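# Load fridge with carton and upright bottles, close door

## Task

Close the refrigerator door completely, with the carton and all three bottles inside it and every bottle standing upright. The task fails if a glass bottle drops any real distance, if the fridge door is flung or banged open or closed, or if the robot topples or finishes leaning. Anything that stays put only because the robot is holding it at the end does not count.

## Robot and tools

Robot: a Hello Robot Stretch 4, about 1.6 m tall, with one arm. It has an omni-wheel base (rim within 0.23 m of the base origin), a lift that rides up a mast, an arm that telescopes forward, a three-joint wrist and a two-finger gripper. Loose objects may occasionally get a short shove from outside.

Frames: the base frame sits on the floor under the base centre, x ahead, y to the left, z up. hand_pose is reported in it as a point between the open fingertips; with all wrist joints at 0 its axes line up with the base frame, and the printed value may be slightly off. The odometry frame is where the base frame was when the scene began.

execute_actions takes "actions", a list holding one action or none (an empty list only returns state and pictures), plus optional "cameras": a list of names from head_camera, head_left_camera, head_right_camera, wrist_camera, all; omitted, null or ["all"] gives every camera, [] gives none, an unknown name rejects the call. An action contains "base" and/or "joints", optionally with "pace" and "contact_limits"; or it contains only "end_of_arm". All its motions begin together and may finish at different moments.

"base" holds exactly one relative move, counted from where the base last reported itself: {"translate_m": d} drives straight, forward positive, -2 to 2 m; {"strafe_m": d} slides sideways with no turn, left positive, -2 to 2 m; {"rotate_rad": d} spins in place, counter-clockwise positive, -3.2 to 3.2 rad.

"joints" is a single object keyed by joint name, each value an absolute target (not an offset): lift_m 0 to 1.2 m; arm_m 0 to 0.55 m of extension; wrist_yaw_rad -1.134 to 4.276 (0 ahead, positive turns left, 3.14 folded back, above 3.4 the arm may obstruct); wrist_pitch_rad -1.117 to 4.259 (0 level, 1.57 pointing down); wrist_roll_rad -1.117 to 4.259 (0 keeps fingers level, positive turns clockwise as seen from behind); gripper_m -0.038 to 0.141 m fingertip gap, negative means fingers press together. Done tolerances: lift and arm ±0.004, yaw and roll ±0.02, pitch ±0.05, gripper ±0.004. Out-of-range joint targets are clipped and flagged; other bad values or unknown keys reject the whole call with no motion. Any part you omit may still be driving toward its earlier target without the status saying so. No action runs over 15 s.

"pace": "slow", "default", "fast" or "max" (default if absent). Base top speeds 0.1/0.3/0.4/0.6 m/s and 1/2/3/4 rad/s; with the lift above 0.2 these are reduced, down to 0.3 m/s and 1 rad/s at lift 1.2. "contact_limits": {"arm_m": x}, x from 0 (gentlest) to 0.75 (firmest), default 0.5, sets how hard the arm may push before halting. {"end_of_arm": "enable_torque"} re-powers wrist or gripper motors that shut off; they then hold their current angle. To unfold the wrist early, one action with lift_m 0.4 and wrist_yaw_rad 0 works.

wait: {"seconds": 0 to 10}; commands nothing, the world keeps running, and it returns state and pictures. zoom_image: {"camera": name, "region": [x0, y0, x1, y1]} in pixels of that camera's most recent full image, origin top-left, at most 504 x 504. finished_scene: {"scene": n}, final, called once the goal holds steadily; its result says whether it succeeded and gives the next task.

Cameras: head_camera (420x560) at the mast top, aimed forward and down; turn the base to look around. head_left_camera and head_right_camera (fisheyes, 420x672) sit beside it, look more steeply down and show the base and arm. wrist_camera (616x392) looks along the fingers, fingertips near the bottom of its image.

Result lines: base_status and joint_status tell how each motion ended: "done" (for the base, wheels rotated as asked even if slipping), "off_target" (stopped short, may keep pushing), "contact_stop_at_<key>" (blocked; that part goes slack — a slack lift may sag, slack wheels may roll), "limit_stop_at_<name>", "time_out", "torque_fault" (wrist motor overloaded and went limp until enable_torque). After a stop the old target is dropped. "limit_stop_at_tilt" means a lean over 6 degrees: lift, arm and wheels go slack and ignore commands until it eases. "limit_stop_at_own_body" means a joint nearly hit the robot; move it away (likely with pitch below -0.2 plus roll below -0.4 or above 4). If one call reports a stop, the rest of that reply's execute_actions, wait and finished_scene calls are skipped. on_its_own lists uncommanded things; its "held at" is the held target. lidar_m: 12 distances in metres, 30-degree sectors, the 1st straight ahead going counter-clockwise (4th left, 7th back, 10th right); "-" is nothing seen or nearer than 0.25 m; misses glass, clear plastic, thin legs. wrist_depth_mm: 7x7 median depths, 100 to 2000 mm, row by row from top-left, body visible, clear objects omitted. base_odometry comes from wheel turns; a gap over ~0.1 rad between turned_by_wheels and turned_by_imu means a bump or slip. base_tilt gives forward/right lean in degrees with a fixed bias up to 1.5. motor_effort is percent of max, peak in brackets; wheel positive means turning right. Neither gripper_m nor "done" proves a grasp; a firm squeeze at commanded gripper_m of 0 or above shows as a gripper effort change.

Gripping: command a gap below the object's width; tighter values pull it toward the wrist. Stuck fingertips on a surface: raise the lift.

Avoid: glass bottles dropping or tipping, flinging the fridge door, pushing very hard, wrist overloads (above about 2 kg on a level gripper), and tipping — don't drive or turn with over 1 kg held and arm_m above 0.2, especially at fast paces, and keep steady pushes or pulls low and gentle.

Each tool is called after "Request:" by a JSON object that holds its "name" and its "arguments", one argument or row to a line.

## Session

Request:
{"name": "execute_actions", "arguments": {
  "actions": []
}}

Scene clock: 0.00 s.
base_odometry: x=+0.000 y=+0.000 heading=+0.000 (m, m, rad; odometry frame)
turned_by_wheels: +0.000 (rad since the last result)
turned_by_imu: +0.000 (rad since the last result)
base_tilt: forward=+0.4 right=-0.5 (deg)
lidar_m: 1.09 1.38 1.38 1.64 2.93 3.04 2.74 1.60 2.35 2.01 0.92 0.93
base_status: not commanded
joint_positions: lift_m=+0.291 arm_m=+0.002 wrist_yaw_rad=+3.133 wrist_pitch_rad=-0.007 wrist_roll_rad=-0.001 gripper_m=+0.057
joint_status: not commanded
motor_effort: lift_m=+18 arm_m=+0 wrist_yaw_rad=+1 wrist_pitch_rad=-7 wrist_roll_rad=+1 gripper_m=-3 wheel_0=+0 wheel_1=+0 wheel_2=+0 (%)
hand_pose: x=-0.1144 y=+0.0898 z=+0.4711 quat_wxyz=(+0.004, +0.003, -0.001, +1.000) (m; base frame)
wrist_depth_mm: - 136 - - - - - / - 116 140 - - - - / - 117 150 - - - - / 117 138 234 - - - - / 228 1808 - - - - - / 1464 1708 197 1618 197 1537 1499 / 232 1160 1118 135 1182 1060 1060
pictures: head_camera, head_left_camera, head_right_camera, wrist_camera
Images, in order (width x height): head_camera 420x560, head_left_camera 420x672, head_right_camera 420x672, wrist_camera 616x392.

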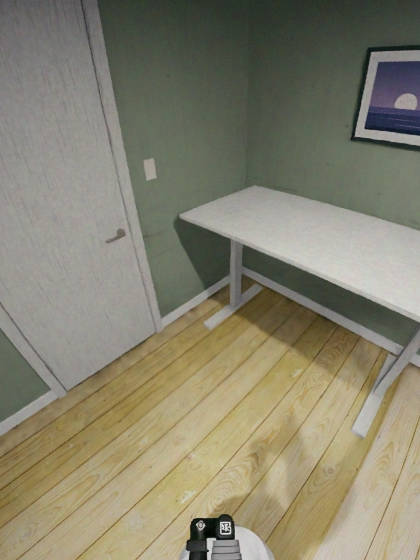

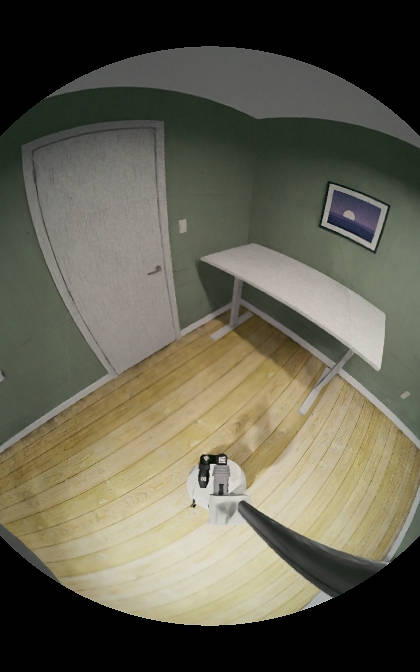

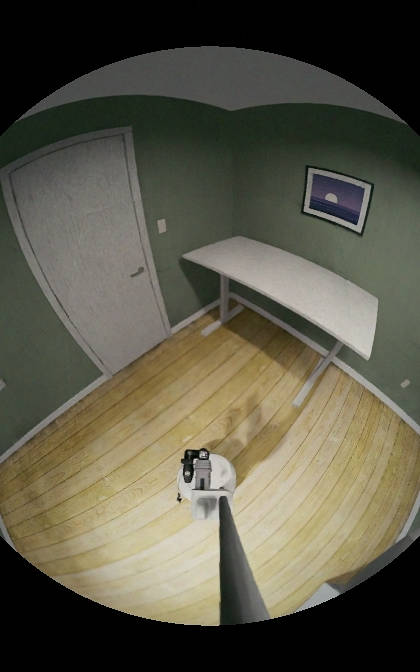

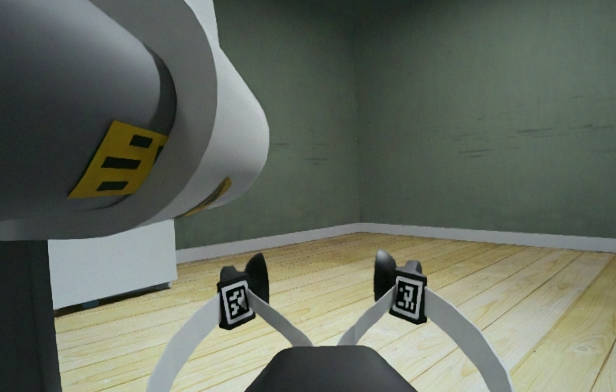

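Request:
{"name": "execute_actions", "arguments": {
  "actions": [
    {"base":{"rotate_rad":-2.36},"joints":{"lift_m":0.4,"wrist_yaw_rad":0,"gripper_m":0.0},"pace":"fast"}
  ]
}}

Scene clock: 3.83 s.
base_odometry: x=+0.000 y=+0.000 heading=-2.360 (m, m, rad; odometry frame)
turned_by_wheels: -2.360 (rad since the last result)
turned_by_imu: -2.332 (rad since the last result)
base_tilt: forward=+0.5 right=-0.4 (deg)
lidar_m: 1.60 2.44 0.99 0.93 0.99 1.36 1.38 1.45 2.01 3.02 3.15 1.74
base_status: done
joint_positions: lift_m=+0.400 arm_m=+0.002 wrist_yaw_rad=+0.000 wrist_pitch_rad=-0.007 wrist_roll_rad=-0.001 gripper_m=+0.000
joint_status: all done
motor_effort: lift_m=+19(21) arm_m=+0(0) wrist_yaw_rad=-1(8) wrist_pitch_rad=-7(7) wrist_roll_rad=+0(1) gripper_m=-5(3) wheel_0=+0(6) wheel_1=+0(8) wheel_2=+0(6) (%)
hand_pose: x=+0.4619 y=-0.0873 z=+0.5800 quat_wxyz=(+1.000, +0.000, -0.003, +0.000) (m; base frame)
wrist_depth_mm: - - - - 1397 1464 - / - - - - 1366 1464 - / - - - - 1430 1464 - / - - - - 1430 1464 - / - - - - 1430 1537 - / - - 1863 196 186 1499 1808 / 1397 1366 1308 132 1336 1160 1308
pictures: head_camera, head_left_camera, head_right_camera, wrist_camera
Images, in order (width x height): head_camera 420x560, head_left_camera 420x672, head_right_camera 420x672, wrist_camera 616x392.

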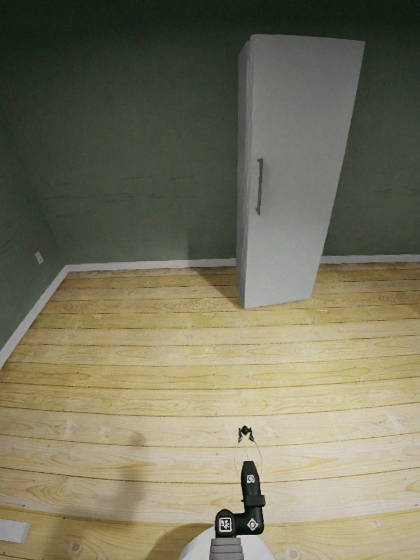

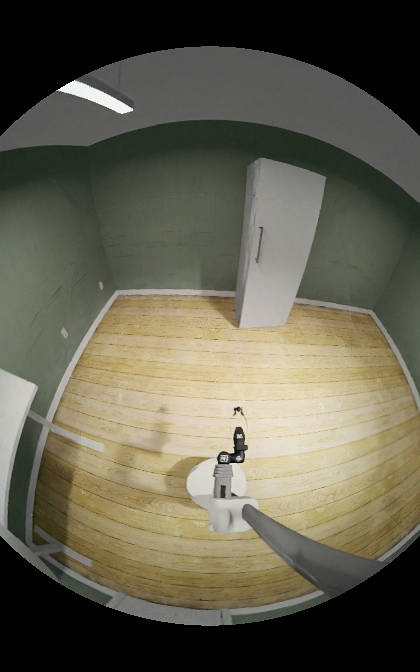

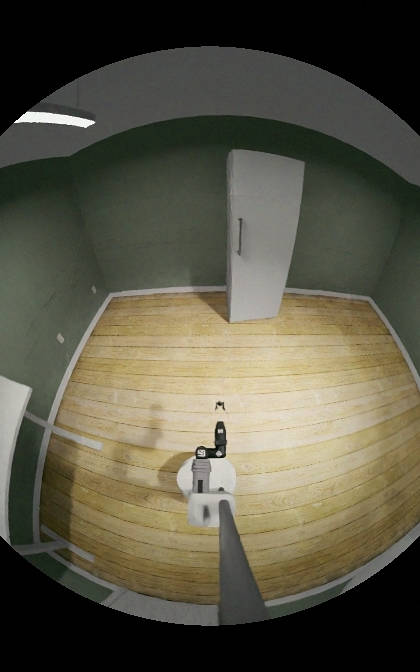

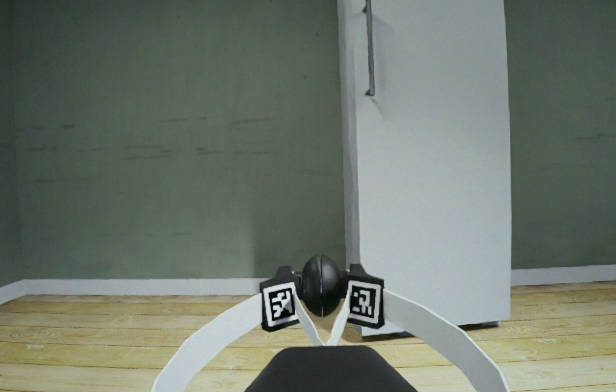

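Request:
{"name": "execute_actions", "arguments": {
  "actions": [
    {"base":{"rotate_rad":0.22},"joints":{"wrist_roll_rad":1.57},"pace":"fast"}
  ],
  "cameras": []
}}

Request:
{"name": "execute_actions", "arguments": {
  "actions": [
    {"base":{"translate_m":1.77},"pace":"max"}
  ],
  "cameras": []
}}

Request:
{"name": "execute_actions", "arguments": {
  "actions": [
    {"base":{"rotate_rad":-1.64},"pace":"fast"}
  ]
}}

Scene clock: 8.70 s.
base_odometry: x=+0.000 y=+0.000 heading=-2.140 (m, m, rad; odometry frame)
turned_by_wheels: +0.220 (rad since the last result)
turned_by_imu: +0.217 (rad since the last result)
base_tilt: forward=+0.4 right=-0.4 (deg)
lidar_m: 2.35 2.07 0.93 0.94 1.08 1.38 1.38 1.61 2.71 3.03 2.78 1.63
base_status: done
joint_positions: lift_m=+0.400 arm_m=+0.002 wrist_yaw_rad=+0.000 wrist_pitch_rad=-0.007 wrist_roll_rad=+1.569 gripper_m=+0.000
joint_status: all done
motor_effort: lift_m=+19(19) arm_m=+0(0) wrist_yaw_rad=-1(0) wrist_pitch_rad=-7(7) wrist_roll_rad=+1(10) gripper_m=-5(5) wheel_0=+0(4) wheel_1=-1(6) wheel_2=+0(3) (%)
hand_pose: x=+0.4618 y=-0.0874 z=+0.5800 quat_wxyz=(+0.708, +0.707, -0.002, +0.002) (m; base frame)
wrist_depth_mm: 1308 1308 1281 1281 1308 1281 854 / - - - - - 1308 854 / - - - - - 1255 866 / - - - - - 1336 891 / - - - - - 1336 904 / - - - 196 186 1397 891 / - - - 132 - 1078 891
pictures: none
No camera images: the call's "cameras" was empty. Leave "cameras" out to get every camera's image.

Scene clock: 13.53 s.
base_odometry: x=-0.954 y=-1.491 heading=-2.140 (m, m, rad; odometry frame)
turned_by_wheels: +0.000 (rad since the last result)
turned_by_imu: +0.003 (rad since the last result)
base_tilt: forward=+0.4 right=-0.4 (deg)
lidar_m: 0.63 0.75 1.26 1.33 1.51 1.56 3.11 3.59 0.61 0.59 0.67 0.64
base_status: done
joint_positions: lift_m=+0.400 arm_m=+0.002 wrist_yaw_rad=+0.000 wrist_pitch_rad=-0.007 wrist_roll_rad=+1.569 gripper_m=+0.000
joint_status: not commanded
motor_effort: lift_m=+19(20) arm_m=+0(0) wrist_yaw_rad=+1(2) wrist_pitch_rad=-7(7) wrist_roll_rad=+3(2) gripper_m=-5(5) wheel_0=-1(6) wheel_1=-1(5) wheel_2=-1(13) (%)
hand_pose: x=+0.4618 y=-0.0874 z=+0.5801 quat_wxyz=(+0.708, +0.707, -0.002, +0.002) (m; base frame)
wrist_depth_mm: 357 362 359 355 357 357 355 / 373 373 370 370 370 368 368 / 387 382 387 387 387 384 384 / 402 402 404 402 404 402 399 / 421 421 421 415 418 421 418 / 442 445 433 195 185 439 439 / 466 462 459 132 455 452 459
pictures: none
No camera images: the call's "cameras" was empty. Leave "cameras" out to get every camera's image.

Scene clock: 15.30 s.
base_odometry: x=-0.954 y=-1.491 heading=+2.503 (m, m, rad; odometry frame)
turned_by_wheels: -1.640 (rad since the last result)
turned_by_imu: -1.621 (rad since the last result)
base_tilt: forward=+0.4 right=-0.4 (deg)
lidar_m: 0.60 0.65 0.64 0.62 0.72 1.13 1.34 1.47 1.57 3.06 3.45 0.63
base_status: done
joint_positions: lift_m=+0.400 arm_m=+0.002 wrist_yaw_rad=+0.000 wrist_pitch_rad=-0.007 wrist_roll_rad=+1.569 gripper_m=+0.000
joint_status: not commanded
motor_effort: lift_m=+19(19) arm_m=-1(0) wrist_yaw_rad=+0(1) wrist_pitch_rad=-7(7) wrist_roll_rad=+2(2) gripper_m=-6(5) wheel_0=+1(7) wheel_1=+0(9) wheel_2=-1(8) (%)
hand_pose: x=+0.4618 y=-0.0874 z=+0.5801 quat_wxyz=(+0.708, +0.707, -0.002, +0.002) (m; base frame)
wrist_depth_mm: - - - - - 1229 854 / - - - - - 1281 878 / - - 364 359 366 359 359 / 368 364 364 362 362 362 647 / 917 788 946 904 778 634 634 / 394 394 387 195 185 387 387 / 402 397 394 133 394 394 392
pictures: head_camera, head_left_camera, head_right_camera, wrist_camera
Images, in order (width x height): head_camera 420x560, head_left_camera 420x672, head_right_camera 420x672, wrist_camera 616x392.

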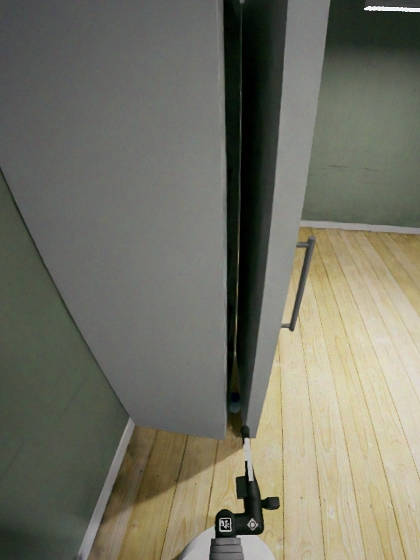

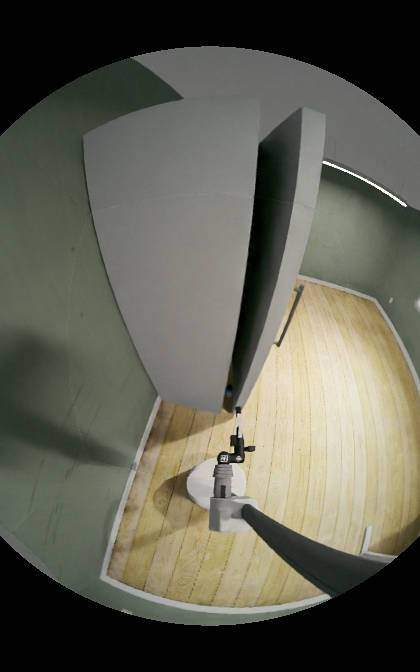

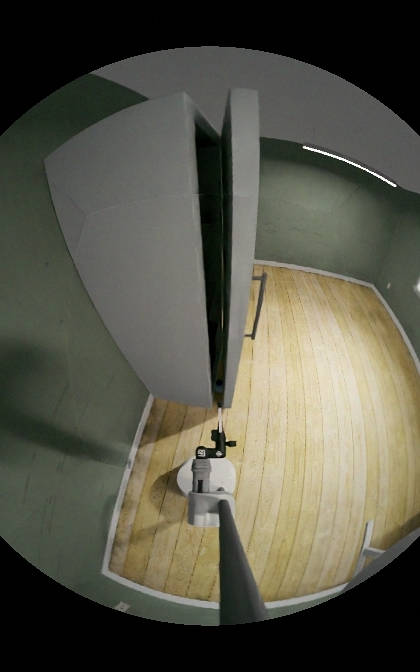

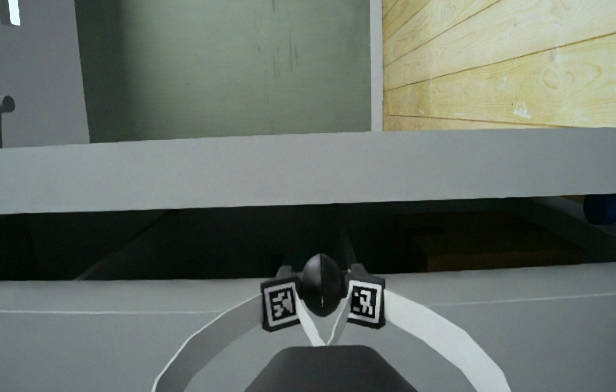

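Request:
{"name": "execute_actions", "arguments": {
  "actions": [
    {"joints":{"arm_m":0.28}}
  ],
  "cameras": []
}}

Request:
{"name": "execute_actions", "arguments": {
  "actions": [
    {"base":{"strafe_m":-0.3},"pace":"slow"}
  ],
  "cameras": ["head_camera"]
}}

Request:
{"name": "execute_actions", "arguments": {
  "actions": [
    {"base":{"strafe_m":-0.13},"joints":{"arm_m":0.55,"wrist_yaw_rad":-0.3},"pace":"slow"}
  ],
  "cameras": ["head_camera"]
}}

Scene clock: 21.30 s.
base_odometry: x=-0.954 y=-1.491 heading=+2.503 (m, m, rad; odometry frame)
turned_by_wheels: +0.000 (rad since the last result)
turned_by_imu: +0.000 (rad since the last result)
base_tilt: forward=+0.5 right=-0.5 (deg)
lidar_m: 0.61 0.66 0.63 0.62 0.71 1.14 1.33 1.47 1.58 3.07 3.46 0.61
base_status: not commanded
joint_positions: lift_m=+0.400 arm_m=+0.279 wrist_yaw_rad=+0.000 wrist_pitch_rad=-0.007 wrist_roll_rad=+1.570 gripper_m=+0.000
joint_status: all done
motor_effort: lift_m=+19(19) arm_m=+8(8) wrist_yaw_rad=+0(0) wrist_pitch_rad=-6(7) wrist_roll_rad=+2(1) gripper_m=-3(5) wheel_0=+1(1) wheel_1=+0(1) wheel_2=-1(1) (%)
hand_pose: x=+0.7381 y=-0.0874 z=+0.5801 quat_wxyz=(+0.708, +0.707, -0.002, +0.002) (m; base frame)
wrist_depth_mm: - - - - - - - / - - - - - - - / - - - - - - - / - - - - - - - / - - - - - - - / 459 676 668 193 185 407 351 / 452 627 699 132 404 357 364
pictures: none
No camera images: the call's "cameras" was empty. Leave "cameras" out to get every camera's image.

Scene clock: 25.43 s.
base_odometry: x=-0.775 y=-1.250 heading=+2.503 (m, m, rad; odometry frame)
turned_by_wheels: +0.000 (rad since the last result)
turned_by_imu: -0.001 (rad since the last result)
base_tilt: forward=+0.5 right=-0.4 (deg)
lidar_m: 0.72 0.69 0.96 0.94 1.06 1.39 1.38 1.44 1.30 2.79 3.13 0.70
base_status: done
joint_positions: lift_m=+0.400 arm_m=+0.279 wrist_yaw_rad=+0.000 wrist_pitch_rad=-0.007 wrist_roll_rad=+1.570 gripper_m=+0.000
joint_status: not commanded
motor_effort: lift_m=+19(19) arm_m=+7(7) wrist_yaw_rad=+0(20) wrist_pitch_rad=-6(7) wrist_roll_rad=+1(2) gripper_m=-6(5) wheel_0=+1(9) wheel_1=+0(4) wheel_2=-1(3) (%)
hand_pose: x=+0.7382 y=-0.0873 z=+0.5801 quat_wxyz=(+0.708, +0.707, -0.002, +0.003) (m; base frame)
wrist_depth_mm: 217 212 208 208 204 204 203 / 190 190 189 188 189 189 188 / 209 212 213 215 217 217 218 / 255 258 258 263 265 268 268 / 327 329 330 317 336 343 353 / 462 459 399 196 186 488 508 / 683 676 634 132 647 654 676
pictures: head_camera
Images, in order (width x height): head_camera 420x560.

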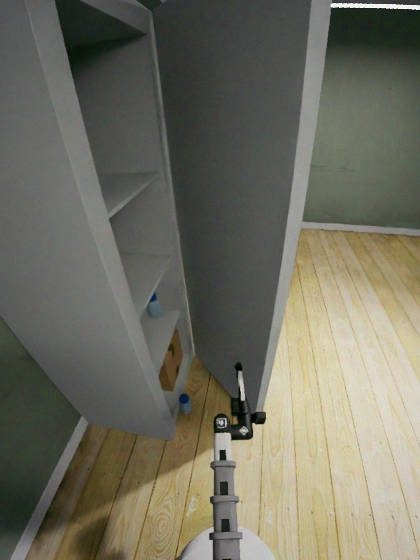

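Scene clock: 29.40 s.
base_odometry: x=-0.698 y=-1.146 heading=+2.502 (m, m, rad; odometry frame)
turned_by_wheels: +0.000 (rad since the last result)
turned_by_imu: -0.001 (rad since the last result)
base_tilt: forward=+0.4 right=-0.4 (deg)
lidar_m: 1.00 0.73 0.91 1.06 1.20 1.41 1.39 1.32 1.22 2.67 2.99 1.01
base_status: done
joint_positions: lift_m=+0.400 arm_m=+0.549 wrist_yaw_rad=-0.300 wrist_pitch_rad=-0.007 wrist_roll_rad=+1.570 gripper_m=+0.000
joint_status: all done
motor_effort: lift_m=+19(19) arm_m=+7(11) wrist_yaw_rad=+1(9) wrist_pitch_rad=-6(6) wrist_roll_rad=+3(1) gripper_m=-6(7) wheel_0=+0(6) wheel_1=-2(6) wheel_2=-1(1) (%)
hand_pose: x=+0.9693 y=-0.1688 z=+0.5801 quat_wxyz=(+0.700, +0.698, -0.108, -0.103) (m; base frame)
wrist_depth_mm: - - - - - 1229 854 / - - - - 1983 1098 809 / 256 254 256 255 254 253 253 / 260 260 260 259 258 258 257 / 264 266 265 263 262 263 263 / 270 270 267 195 185 266 266 / 273 274 271 132 271 270 271
pictures: head_camera
Images, in order (width x height): head_camera 420x560.

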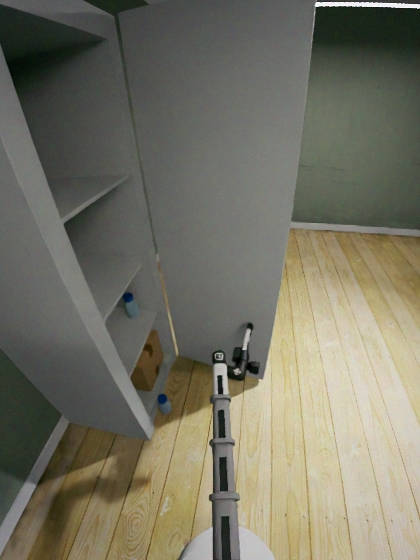

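Request:
{"name": "execute_actions", "arguments": {
  "actions": [
    {"base":{"strafe_m":-0.3},"joints":{"arm_m":0.05,"wrist_yaw_rad":0,"wrist_roll_rad":0,"wrist_pitch_rad":0.4,"gripper_m":0.12,"lift_m":0.2},"pace":"fast"}
  ],
  "cameras": []
}}

Request:
{"name": "execute_actions", "arguments": {
  "actions": [
    {"base":{"rotate_rad":1.36},"pace":"fast"}
  ],
  "cameras": []
}}

Request:
{"name": "execute_actions", "arguments": {
  "actions": [
    {"base":{"strafe_m":-0.54},"pace":"fast"}
  ],
  "cameras": ["head_camera","wrist_camera"]
}}

Scene clock: 40.80 s.
base_odometry: x=-0.519 y=-0.905 heading=+2.502 (m, m, rad; odometry frame)
turned_by_wheels: +0.000 (rad since the last result)
turned_by_imu: -0.001 (rad since the last result)
base_tilt: forward=+0.5 right=-0.4 (deg)
lidar_m: 0.97 1.01 0.95 1.34 1.51 1.47 1.44 1.00 1.15 2.35 2.65 3.35
base_status: done
joint_positions: lift_m=+0.200 arm_m=+0.051 wrist_yaw_rad=+0.000 wrist_pitch_rad=+0.402 wrist_roll_rad=+0.001 gripper_m=+0.120
joint_status: all done
motor_effort: lift_m=+15(19) arm_m=-7(8) wrist_yaw_rad=+0(4) wrist_pitch_rad=-7(6) wrist_roll_rad=-1(7) gripper_m=-1(5) wheel_0=+0(8) wheel_1=+0(14) wheel_2=-1(0) (%)
hand_pose: x=+0.4876 y=-0.0875 z=+0.2655 quat_wxyz=(+0.980, +0.000, +0.200, +0.000) (m; base frame)
wrist_depth_mm: 768 699 647 - - - - / 820 759 683 - - - - / 904 820 723 1281 1336 1255 1255 / 946 891 809 931 917 891 891 / 750 741 741 723 707 707 683 / 597 574 203 585 539 521 559 / 508 500 504 131 500 473 477
pictures: none
No camera images: the call's "cameras" was empty. Leave "cameras" out to get every camera's image.

Scene clock: 42.43 s.
base_odometry: x=-0.519 y=-0.905 heading=-2.421 (m, m, rad; odometry frame)
turned_by_wheels: +1.360 (rad since the last result)
turned_by_imu: +1.344 (rad since the last result)
base_tilt: forward=+0.4 right=-0.4 (deg)
lidar_m: 1.35 1.41 1.52 1.44 1.13 1.02 2.38 2.46 3.24 0.94 0.99 0.94
base_status: done
joint_positions: lift_m=+0.200 arm_m=+0.051 wrist_yaw_rad=+0.000 wrist_pitch_rad=+0.402 wrist_roll_rad=+0.001 gripper_m=+0.120
joint_status: not commanded
motor_effort: lift_m=+15(15) arm_m=-7(7) wrist_yaw_rad=+0(1) wrist_pitch_rad=-7(7) wrist_roll_rad=+0(1) gripper_m=-2(1) wheel_0=-1(6) wheel_1=+0(5) wheel_2=+0(11) (%)
hand_pose: x=+0.4876 y=-0.0874 z=+0.2654 quat_wxyz=(+0.980, +0.000, +0.200, +0.000) (m; base frame)
wrist_depth_mm: 976 976 976 1008 1025 768 549 / 1025 1060 1060 1060 1042 788 559 / 1098 1098 1118 1118 1118 809 564 / 1025 960 946 946 904 809 597 / 750 741 732 732 723 676 634 / 609 580 201 585 544 525 564 / 508 496 504 131 496 473 469
pictures: none
No camera images: the call's "cameras" was empty. Leave "cameras" out to get every camera's image.

Scene clock: 45.00 s.
base_odometry: x=-0.875 y=-0.499 heading=-2.421 (m, m, rad; odometry frame)
turned_by_wheels: +0.000 (rad since the last result)
turned_by_imu: -0.002 (rad since the last result)
base_tilt: forward=+0.5 right=-0.4 (deg)
lidar_m: 0.80 1.42 1.90 1.99 1.42 1.62 2.37 2.44 2.91 2.77 0.45 0.60
base_status: done
joint_positions: lift_m=+0.200 arm_m=+0.051 wrist_yaw_rad=+0.000 wrist_pitch_rad=+0.402 wrist_roll_rad=+0.001 gripper_m=+0.120
joint_status: not commanded
motor_effort: lift_m=+15(15) arm_m=-7(7) wrist_yaw_rad=-1(2) wrist_pitch_rad=-7(7) wrist_roll_rad=-1(2) gripper_m=+0(0) wheel_0=-1(10) wheel_1=-1(12) wheel_2=+0(1) (%)
hand_pose: x=+0.4876 y=-0.0874 z=+0.2654 quat_wxyz=(+0.980, +0.000, +0.200, +0.000) (m; base frame)
wrist_depth_mm: 991 1008 496 904 535 544 535 / 1060 1078 521 946 569 574 554 / 1098 1118 569 866 603 615 580 / 1008 976 609 647 627 634 609 / 750 750 634 621 647 640 647 / 603 564 202 591 535 525 559 / 504 500 500 131 500 477 477
pictures: head_camera, wrist_camera
Images, in order (width x height): head_camera 420x560, wrist_camera 616x392.

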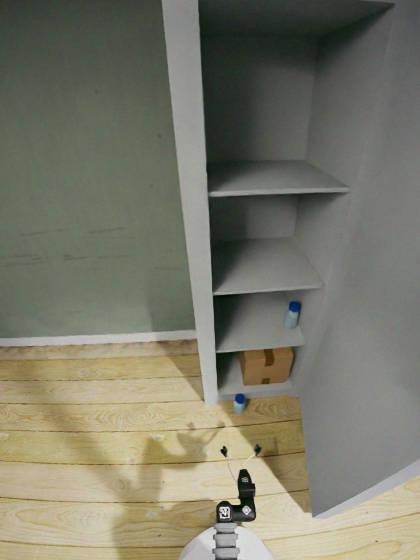

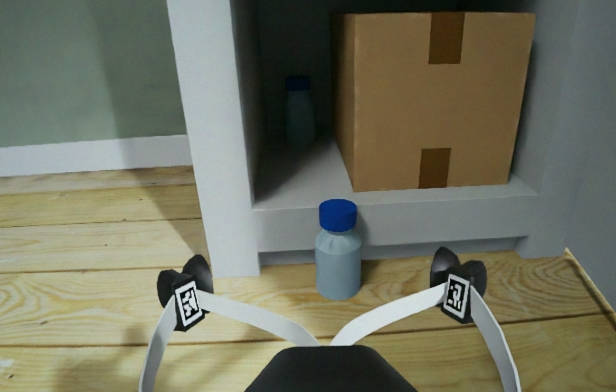

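Request:
{"name": "execute_actions", "arguments": {
  "actions": [
    {"base":{"strafe_m":-0.03},"joints":{"arm_m":0.25,"lift_m":0.0}}
  ],
  "cameras": ["wrist_camera"]
}}

Scene clock: 48.57 s.
base_odometry: x=-0.895 y=-0.477 heading=-2.421 (m, m, rad; odometry frame)
turned_by_wheels: +0.000 (rad since the last result)
turned_by_imu: -0.001 (rad since the last result)
base_tilt: forward=+0.4 right=-0.4 (deg)
lidar_m: 0.79 1.43 1.88 2.02 1.41 1.66 2.36 2.44 2.90 2.74 0.42 0.57
base_status: done
joint_positions: lift_m=+0.000 arm_m=+0.249 wrist_yaw_rad=+0.000 wrist_pitch_rad=+0.402 wrist_roll_rad=+0.001 gripper_m=+0.120
joint_status: all done
motor_effort: lift_m=+15(14) arm_m=+7(5) wrist_yaw_rad=+0(1) wrist_pitch_rad=-6(7) wrist_roll_rad=-2(1) gripper_m=-1(2) wheel_0=-2(7) wheel_1=+0(9) wheel_2=+0(3) (%)
hand_pose: x=+0.6851 y=-0.0874 z=+0.0656 quat_wxyz=(+0.980, +0.000, +0.200, +0.000) (m; base frame)
wrist_depth_mm: 549 307 585 591 355 355 357 / 842 322 449 427 366 368 370 / 741 343 347 296 353 359 357 / 500 368 402 303 410 415 413 / 375 370 368 327 355 347 343 / 301 286 202 294 268 262 279 / 254 248 252 131 250 239 238
pictures: wrist_camera
Images, in order (width x height): wrist_camera 616x392.

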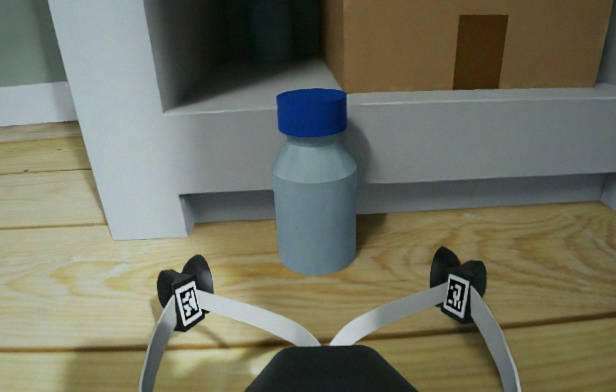

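Request:
{"name": "execute_actions", "arguments": {
  "actions": [
    {"joints":{"arm_m":0.38,"wrist_pitch_rad":0.47,"gripper_m":0.1},"pace":"slow"}
  ],
  "cameras": ["wrist_camera"]
}}

Scene clock: 53.07 s.
base_odometry: x=-0.895 y=-0.477 heading=-2.421 (m, m, rad; odometry frame)
turned_by_wheels: +0.000 (rad since the last result)
turned_by_imu: +0.000 (rad since the last result)
base_tilt: forward=+0.5 right=-0.3 (deg)
lidar_m: 0.79 1.43 1.90 2.03 1.44 1.65 2.37 2.45 2.90 2.75 0.43 0.57
base_status: not commanded
joint_positions: lift_m=+0.000 arm_m=+0.379 wrist_yaw_rad=+0.000 wrist_pitch_rad=+0.471 wrist_roll_rad=+0.001 gripper_m=+0.100
joint_status: all done
motor_effort: lift_m=+15(15) arm_m=+7(8) wrist_yaw_rad=+0(0) wrist_pitch_rad=-4(7) wrist_roll_rad=-1(1) gripper_m=-1(2) wheel_0=-2(2) wheel_1=+0(0) wheel_2=+0(0) (%)
hand_pose: x=+0.8066 y=-0.0874 z=+0.0474 quat_wxyz=(+0.972, +0.000, +0.234, +0.000) (m; base frame)
wrist_depth_mm: 191 285 469 469 235 233 233 / 200 265 300 287 246 247 245 / 211 217 217 157 219 222 223 / 229 232 233 172 235 240 244 / 250 255 248 175 250 294 293 / 265 267 196 185 199 244 253 / 231 228 230 136 224 218 219
pictures: wrist_camera
Images, in order (width x height): wrist_camera 616x392.

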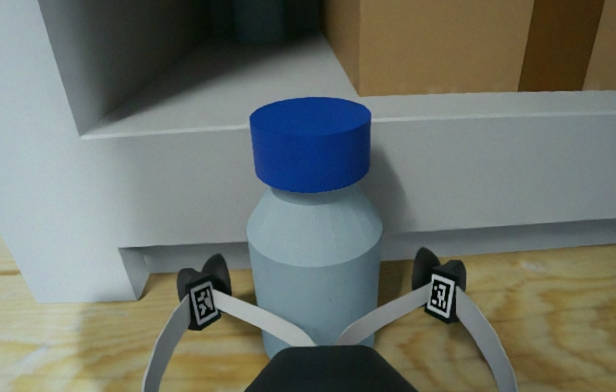

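Request:
{"name": "execute_actions", "arguments": {
  "actions": [
    {"joints":{"gripper_m":0.025}}
  ],
  "cameras": []
}}

Request:
{"name": "execute_actions", "arguments": {
  "actions": [
    {"joints":{"lift_m":0.05,"arm_m":0.36},"pace":"slow"}
  ],
  "cameras": ["wrist_camera"]
}}

Scene clock: 57.03 s.
base_odometry: x=-0.895 y=-0.477 heading=-2.421 (m, m, rad; odometry frame)
turned_by_wheels: +0.000 (rad since the last result)
turned_by_imu: +0.000 (rad since the last result)
base_tilt: forward=+0.5 right=-0.3 (deg)
lidar_m: 0.78 1.44 1.89 2.03 1.44 1.67 2.36 2.45 2.92 2.75 0.42 0.58
base_status: not commanded
joint_positions: lift_m=+0.000 arm_m=+0.379 wrist_yaw_rad=+0.000 wrist_pitch_rad=+0.476 wrist_roll_rad=+0.001 gripper_m=+0.025
joint_status: all done
motor_effort: lift_m=+16(16) arm_m=+7(8) wrist_yaw_rad=-2(2) wrist_pitch_rad=-17(17) wrist_roll_rad=-1(1) gripper_m=-20(20) wheel_0=-1(2) wheel_1=+0(0) wheel_2=+0(0) (%)
hand_pose: x=+0.8061 y=-0.0873 z=+0.0462 quat_wxyz=(+0.972, +0.000, +0.236, +0.000) (m; base frame)
wrist_depth_mm: 190 286 466 455 234 234 234 / 200 263 282 270 242 243 243 / 211 217 216 144 219 224 224 / 230 232 235 160 236 243 245 / 251 257 289 160 193 293 296 / 265 265 188 171 182 238 248 / 229 218 224 135 219 214 219
pictures: none
No camera images: the call's "cameras" was empty. Leave "cameras" out to get every camera's image.

Scene clock: 58.30 s.
base_odometry: x=-0.895 y=-0.477 heading=-2.421 (m, m, rad; odometry frame)
turned_by_wheels: +0.000 (rad since the last result)
turned_by_imu: +0.000 (rad since the last result)
base_tilt: forward=+0.4 right=-0.4 (deg)
lidar_m: 0.77 1.43 1.91 2.02 1.44 1.67 2.36 2.44 2.89 2.74 0.43 0.58
base_status: not commanded
joint_positions: lift_m=+0.050 arm_m=+0.361 wrist_yaw_rad=+0.000 wrist_pitch_rad=+0.476 wrist_roll_rad=+0.001 gripper_m=+0.025
joint_status: all done
motor_effort: lift_m=+23(22) arm_m=-7(8) wrist_yaw_rad=+0(1) wrist_pitch_rad=-17(17) wrist_roll_rad=-2(1) gripper_m=-19(21) wheel_0=-1(1) wheel_1=+0(0) wheel_2=+0(0) (%)
hand_pose: x=+0.7887 y=-0.0873 z=+0.0957 quat_wxyz=(+0.972, +0.000, +0.236, +0.000) (m; base frame)
wrist_depth_mm: 200 283 496 492 249 249 252 / 213 281 466 427 265 268 270 / 229 279 317 144 278 282 285 / 249 256 260 160 257 263 265 / 274 274 273 160 194 289 293 / 310 304 187 171 183 297 310 / 286 272 282 135 273 267 273
pictures: wrist_camera
Images, in order (width x height): wrist_camera 616x392.

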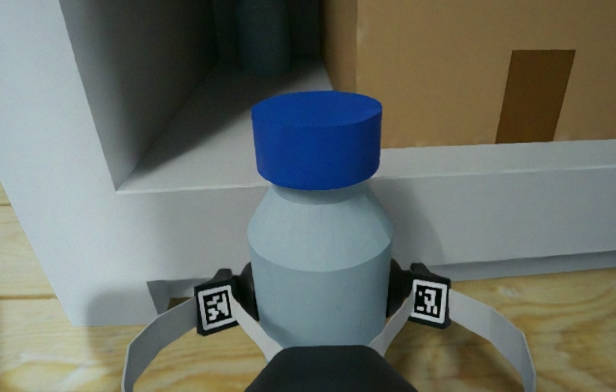

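Request:
{"name": "execute_actions", "arguments": {
  "actions": [
    {"joints":{"lift_m":0.58}}
  ],
  "cameras": ["wrist_camera","head_camera"]
}}

Scene clock: 62.47 s.
base_odometry: x=-0.895 y=-0.477 heading=-2.421 (m, m, rad; odometry frame)
turned_by_wheels: +0.000 (rad since the last result)
turned_by_imu: +0.000 (rad since the last result)
base_tilt: forward=+0.4 right=-0.4 (deg)
lidar_m: 0.76 1.43 1.90 2.01 1.43 1.65 2.36 2.45 2.89 2.73 0.41 0.56
base_status: not commanded
joint_positions: lift_m=+0.580 arm_m=+0.361 wrist_yaw_rad=+0.000 wrist_pitch_rad=+0.476 wrist_roll_rad=+0.001 gripper_m=+0.025
joint_status: all done
motor_effort: lift_m=+22(24) arm_m=-7(7) wrist_yaw_rad=+0(1) wrist_pitch_rad=-17(18) wrist_roll_rad=+0(1) gripper_m=-20(19) wheel_0=-1(1) wheel_1=+0(0) wheel_2=+0(0) (%)
hand_pose: x=+0.7886 y=-0.0873 z=+0.6257 quat_wxyz=(+0.972, +0.000, +0.236, +0.000) (m; base frame)
wrist_depth_mm: 200 283 597 609 627 621 480 / 213 282 621 634 661 647 462 / 229 277 517 144 580 609 402 / 249 274 462 160 452 459 415 / 272 285 382 160 195 370 366 / 976 304 187 171 183 336 473 / 904 330 508 135 439 430 442
pictures: head_camera, wrist_camera
Images, in order (width x height): head_camera 420x560, wrist_camera 616x392.

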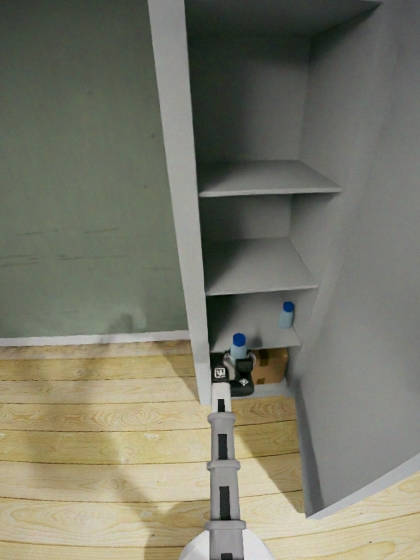

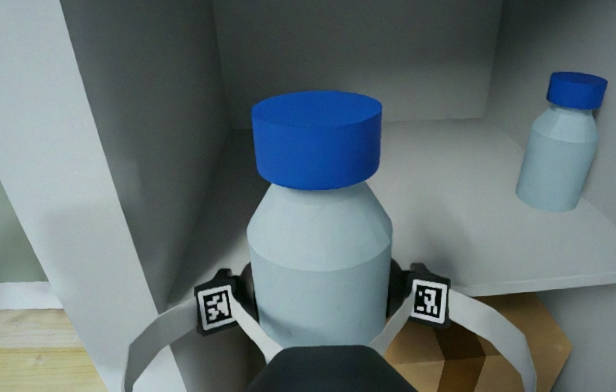

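Request:
{"name": "execute_actions", "arguments": {
  "actions": [
    {"joints":{"arm_m":0.54},"pace":"slow"}
  ],
  "cameras": ["wrist_camera"]
}}

Scene clock: 66.93 s.
base_odometry: x=-0.895 y=-0.477 heading=-2.421 (m, m, rad; odometry frame)
turned_by_wheels: +0.000 (rad since the last result)
turned_by_imu: +0.000 (rad since the last result)
base_tilt: forward=+0.4 right=-0.4 (deg)
lidar_m: 0.82 1.44 1.90 2.02 1.44 1.67 2.36 2.45 2.88 2.74 0.43 0.55
base_status: not commanded
joint_positions: lift_m=+0.580 arm_m=+0.539 wrist_yaw_rad=+0.000 wrist_pitch_rad=+0.476 wrist_roll_rad=+0.001 gripper_m=+0.025
joint_status: all done
motor_effort: lift_m=+22(22) arm_m=+7(9) wrist_yaw_rad=-2(2) wrist_pitch_rad=-18(18) wrist_roll_rad=-1(0) gripper_m=-20(21) wheel_0=-1(1) wheel_1=+0(0) wheel_2=+0(0) (%)
hand_pose: x=+0.9660 y=-0.0874 z=+0.6257 quat_wxyz=(+0.972, +0.000, +0.236, +0.000) (m; base frame)
wrist_depth_mm: 202 303 442 442 449 452 449 / 201 301 466 469 480 488 473 / 200 298 500 144 517 530 484 / 192 291 477 160 449 462 455 / 194 286 392 160 195 373 366 / 193 259 187 171 182 294 304 / 187 229 278 135 270 265 268
pictures: wrist_camera
Images, in order (width x height): wrist_camera 616x392.

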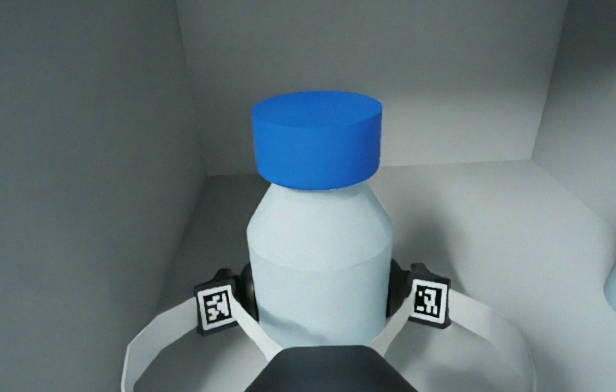

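Request:
{"name": "execute_actions", "arguments": {
  "actions": [
    {"joints":{"lift_m":0.533},"pace":"slow"}
  ],
  "cameras": []
}}

Request:
{"name": "execute_actions", "arguments": {
  "actions": [
    {"joints":{"gripper_m":0.1}}
  ],
  "cameras": []
}}

Request:
{"name": "execute_actions", "arguments": {
  "actions": [
    {"base":{"translate_m":-0.33},"joints":{"arm_m":0.01}}
  ],
  "cameras": ["wrist_camera"]
}}

Request:
{"name": "execute_actions", "arguments": {
  "actions": [
    {"base":{"strafe_m":-0.54},"joints":{"lift_m":0.25,"gripper_m":0,"wrist_pitch_rad":0},"pace":"fast"}
  ],
  "cameras": ["head_camera"]
}}

Scene clock: 74.87 s.
base_odometry: x=-0.895 y=-0.477 heading=-2.421 (m, m, rad; odometry frame)
turned_by_wheels: +0.000 (rad since the last result)
turned_by_imu: +0.000 (rad since the last result)
base_tilt: forward=+0.4 right=-0.5 (deg)
lidar_m: 0.82 1.44 1.92 2.02 1.43 1.65 2.37 2.45 2.88 2.75 0.42 0.55
base_status: not commanded
joint_positions: lift_m=+0.533 arm_m=+0.539 wrist_yaw_rad=+0.000 wrist_pitch_rad=+0.476 wrist_roll_rad=+0.001 gripper_m=+0.025
joint_status: all done
motor_effort: lift_m=+16(22) arm_m=+8(7) wrist_yaw_rad=+0(1) wrist_pitch_rad=-18(18) wrist_roll_rad=-1(1) gripper_m=-20(21) wheel_0=-1(1) wheel_1=+0(0) wheel_2=+0(0) (%)
hand_pose: x=+0.9660 y=-0.0874 z=+0.5791 quat_wxyz=(+0.972, +0.000, +0.236, +0.000) (m; base frame)
wrist_depth_mm: 201 306 445 449 449 459 452 / 201 301 466 469 484 484 469 / 200 296 488 143 469 492 455 / 191 293 392 159 364 373 366 / 194 286 315 160 195 300 297 / 191 253 188 171 183 236 245 / 187 217 224 135 217 213 216
pictures: none
No camera images: the call's "cameras" was empty. Leave "cameras" out to get every camera's image.

Scene clock: 76.43 s.
base_odometry: x=-0.895 y=-0.477 heading=-2.421 (m, m, rad; odometry frame)
turned_by_wheels: +0.000 (rad since the last result)
turned_by_imu: +0.000 (rad since the last result)
base_tilt: forward=+0.5 right=-0.5 (deg)
lidar_m: 0.82 1.43 1.91 2.01 1.43 1.66 2.35 2.46 2.87 2.73 0.43 0.58
base_status: not commanded
joint_positions: lift_m=+0.533 arm_m=+0.539 wrist_yaw_rad=+0.000 wrist_pitch_rad=+0.472 wrist_roll_rad=+0.001 gripper_m=+0.100
joint_status: all done
motor_effort: lift_m=+16(16) arm_m=+7(8) wrist_yaw_rad=+1(1) wrist_pitch_rad=-6(18) wrist_roll_rad=-2(1) gripper_m=-1(18) wheel_0=-1(1) wheel_1=+0(0) wheel_2=+0(0) (%)
hand_pose: x=+0.9665 y=-0.0874 z=+0.5801 quat_wxyz=(+0.972, +0.000, +0.234, +0.000) (m; base frame)
wrist_depth_mm: 202 303 445 442 449 455 452 / 201 301 477 469 488 484 469 / 200 298 488 154 480 508 469 / 192 293 399 171 368 382 375 / 195 286 320 173 217 307 301 / 191 257 197 184 196 241 252 / 187 224 229 137 222 216 216
pictures: none
No camera images: the call's "cameras" was empty. Leave "cameras" out to get every camera's image.

Scene clock: 79.03 s.
base_odometry: x=-0.647 y=-0.259 heading=-2.421 (m, m, rad; odometry frame)
turned_by_wheels: +0.000 (rad since the last result)
turned_by_imu: -0.001 (rad since the last result)
base_tilt: forward=+0.4 right=-0.4 (deg)
lidar_m: 1.15 1.76 2.11 1.95 1.30 1.63 2.02 2.11 2.79 2.76 2.58 0.64
base_status: done
joint_positions: lift_m=+0.533 arm_m=+0.011 wrist_yaw_rad=+0.000 wrist_pitch_rad=+0.472 wrist_roll_rad=+0.001 gripper_m=+0.100
joint_status: all done
motor_effort: lift_m=+16(16) arm_m=-7(9) wrist_yaw_rad=+0(2) wrist_pitch_rad=-6(7) wrist_roll_rad=+0(2) gripper_m=-1(1) wheel_0=+1(3) wheel_1=+1(6) wheel_2=-2(8) (%)
hand_pose: x=+0.4391 y=-0.0875 z=+0.5801 quat_wxyz=(+0.972, +0.000, +0.234, +0.000) (m; base frame)
wrist_depth_mm: 1336 1366 1008 1229 1138 831 496 / 1464 1430 1430 1229 1098 820 496 / 1576 1576 1537 1336 1008 809 496 / 1618 1576 1464 1138 1118 788 492 / 1255 1205 1182 1160 1118 723 492 / 1008 1008 196 991 904 585 473 / 854 842 878 136 854 683 466
pictures: wrist_camera
Images, in order (width x height): wrist_camera 616x392.

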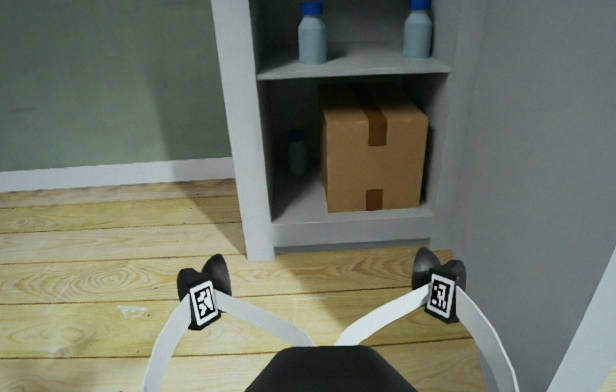

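Scene clock: 81.60 s.
base_odometry: x=-1.003 y=+0.147 heading=-2.421 (m, m, rad; odometry frame)
turned_by_wheels: +0.000 (rad since the last result)
turned_by_imu: -0.001 (rad since the last result)
base_tilt: forward=+0.5 right=-0.5 (deg)
lidar_m: 0.55 0.56 2.35 1.83 1.82 2.11 2.02 2.07 2.34 2.22 2.29 1.83
base_status: done
joint_positions: lift_m=+0.250 arm_m=+0.011 wrist_yaw_rad=+0.000 wrist_pitch_rad=+0.003 wrist_roll_rad=+0.001 gripper_m=+0.000
joint_status: all done
motor_effort: lift_m=+15(15) arm_m=-7(7) wrist_yaw_rad=-1(0) wrist_pitch_rad=-8(15) wrist_roll_rad=-2(2) gripper_m=-5(4) wheel_0=-1(11) wheel_1=+1(10) wheel_2=-1(1) (%)
hand_pose: x=+0.4706 y=-0.0874 z=+0.4277 quat_wxyz=(+1.000, +0.000, +0.001, +0.000) (m; base frame)
wrist_depth_mm: 298 370 603 1499 1499 1537 1537 / 298 368 597 1537 1499 1499 1537 / 300 370 591 1499 1499 1576 1576 / 303 370 591 1537 1618 1618 1576 / 307 364 585 1537 1576 1576 1576 / 310 359 484 196 185 1336 1255 / 312 347 564 131 1042 866 976
pictures: head_camera
Images, in order (width x height): head_camera 420x560.

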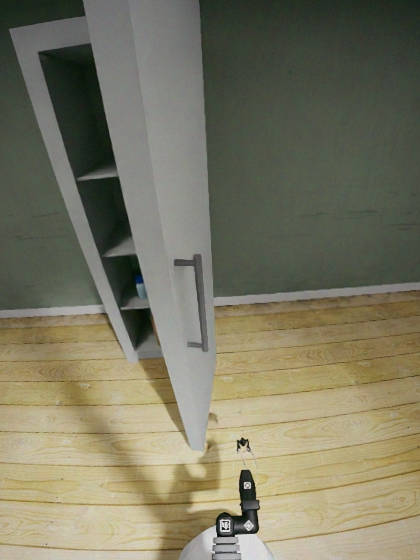

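Request:
{"name": "execute_actions", "arguments": {
  "actions": [
    {"joints":{"arm_m":0.4}}
  ],
  "cameras": []
}}

Request:
{"name": "execute_actions", "arguments": {
  "actions": [
    {"base":{"strafe_m":0.52},"pace":"slow"}
  ],
  "cameras": ["head_camera"]
}}

Request:
{"name": "execute_actions", "arguments": {
  "actions": [
    {"joints":{"arm_m":0.55},"pace":"slow"}
  ],
  "cameras": ["head_camera"]
}}

Scene clock: 86.13 s.
base_odometry: x=-1.003 y=+0.147 heading=-2.421 (m, m, rad; odometry frame)
turned_by_wheels: +0.000 (rad since the last result)
turned_by_imu: +0.000 (rad since the last result)
base_tilt: forward=+0.4 right=-0.4 (deg)
lidar_m: 0.54 0.55 2.38 1.81 1.82 2.12 2.01 2.06 2.34 2.22 2.29 1.84
base_status: not commanded
joint_positions: lift_m=+0.250 arm_m=+0.399 wrist_yaw_rad=+0.000 wrist_pitch_rad=+0.002 wrist_roll_rad=+0.001 gripper_m=+0.000
joint_status: all done
motor_effort: lift_m=+15(15) arm_m=+7(9) wrist_yaw_rad=+0(0) wrist_pitch_rad=-7(8) wrist_roll_rad=+0(1) gripper_m=-5(6) wheel_0=-1(1) wheel_1=+1(1) wheel_2=-1(0) (%)
hand_pose: x=+0.8581 y=-0.0874 z=+0.4278 quat_wxyz=(+1.000, +0.000, +0.001, +0.000) (m; base frame)
wrist_depth_mm: 210 283 462 1098 1118 1138 1138 / 210 283 459 1118 1138 1118 1160 / 211 282 455 1118 1138 1118 1138 / 206 281 452 1160 1160 1160 1160 / 208 278 445 1138 1138 1182 1160 / 206 276 375 196 185 1160 1160 / 204 266 433 131 1025 878 960
pictures: none
No camera images: the call's "cameras" was empty. Leave "cameras" out to get every camera's image.

Scene clock: 92.47 s.
base_odometry: x=-0.660 y=-0.244 heading=-2.421 (m, m, rad; odometry frame)
turned_by_wheels: +0.000 (rad since the last result)
turned_by_imu: -0.001 (rad since the last result)
base_tilt: forward=+0.5 right=-0.4 (deg)
lidar_m: 1.03 1.77 2.14 1.99 1.32 1.67 2.03 2.12 2.78 2.73 2.57 1.16
base_status: done
joint_positions: lift_m=+0.250 arm_m=+0.399 wrist_yaw_rad=+0.000 wrist_pitch_rad=+0.002 wrist_roll_rad=+0.000 gripper_m=+0.000
joint_status: not commanded
motor_effort: lift_m=+15(15) arm_m=+7(7) wrist_yaw_rad=+0(20) wrist_pitch_rad=-6(6) wrist_roll_rad=+0(0) gripper_m=-5(5) wheel_0=+1(9) wheel_1=+0(5) wheel_2=-1(3) (%)
hand_pose: x=+0.8581 y=-0.0875 z=+0.4278 quat_wxyz=(+1.000, +0.000, +0.001, +0.000) (m; base frame)
wrist_depth_mm: 1060 452 459 459 462 466 466 / 1078 455 462 462 466 466 469 / 1098 466 466 466 477 469 473 / 1118 469 469 469 473 473 473 / 1118 1098 477 469 473 480 484 / 1118 1118 473 196 185 484 488 / 1025 946 480 132 484 484 488
pictures: head_camera
Images, in order (width x height): head_camera 420x560.

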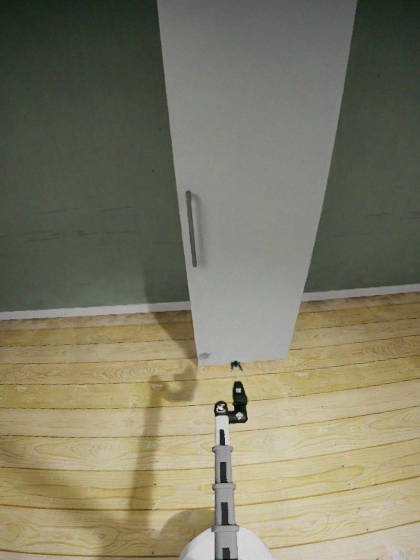

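Scene clock: 95.23 s.
base_odometry: x=-0.660 y=-0.244 heading=-2.421 (m, m, rad; odometry frame)
turned_by_wheels: +0.000 (rad since the last result)
turned_by_imu: +0.000 (rad since the last result)
base_tilt: forward=+0.6 right=-0.4 (deg)
lidar_m: 1.02 1.77 2.12 1.99 1.31 1.65 2.02 2.12 2.79 2.73 2.57 1.14
base_status: not commanded
joint_positions: lift_m=+0.250 arm_m=+0.549 wrist_yaw_rad=+0.000 wrist_pitch_rad=+0.002 wrist_roll_rad=+0.000 gripper_m=+0.000
joint_status: all done
motor_effort: lift_m=+15(15) arm_m=+8(12) wrist_yaw_rad=+1(0) wrist_pitch_rad=-6(6) wrist_roll_rad=+0(2) gripper_m=-4(5) wheel_0=+1(1) wheel_1=+0(0) wheel_2=-1(1) (%)
hand_pose: x=+1.0081 y=-0.0874 z=+0.4278 quat_wxyz=(+1.000, +0.000, +0.001, +0.000) (m; base frame)
wrist_depth_mm: 307 307 309 312 314 312 317 / 309 310 310 310 315 315 317 / 312 312 315 315 317 317 320 / 621 317 317 317 320 320 324 / 317 315 319 319 324 325 327 / 320 319 324 195 185 327 329 / 946 322 325 131 327 330 329
pictures: head_camera
Images, in order (width x height): head_camera 420x560.

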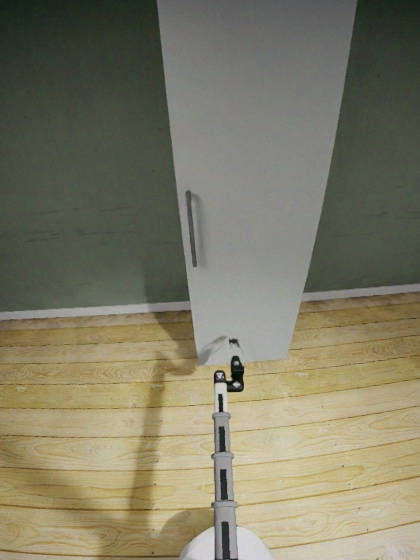

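Request:
{"name": "finished_scene", "arguments": {
  "scene": 2
}}

The scene is finished: the task was done.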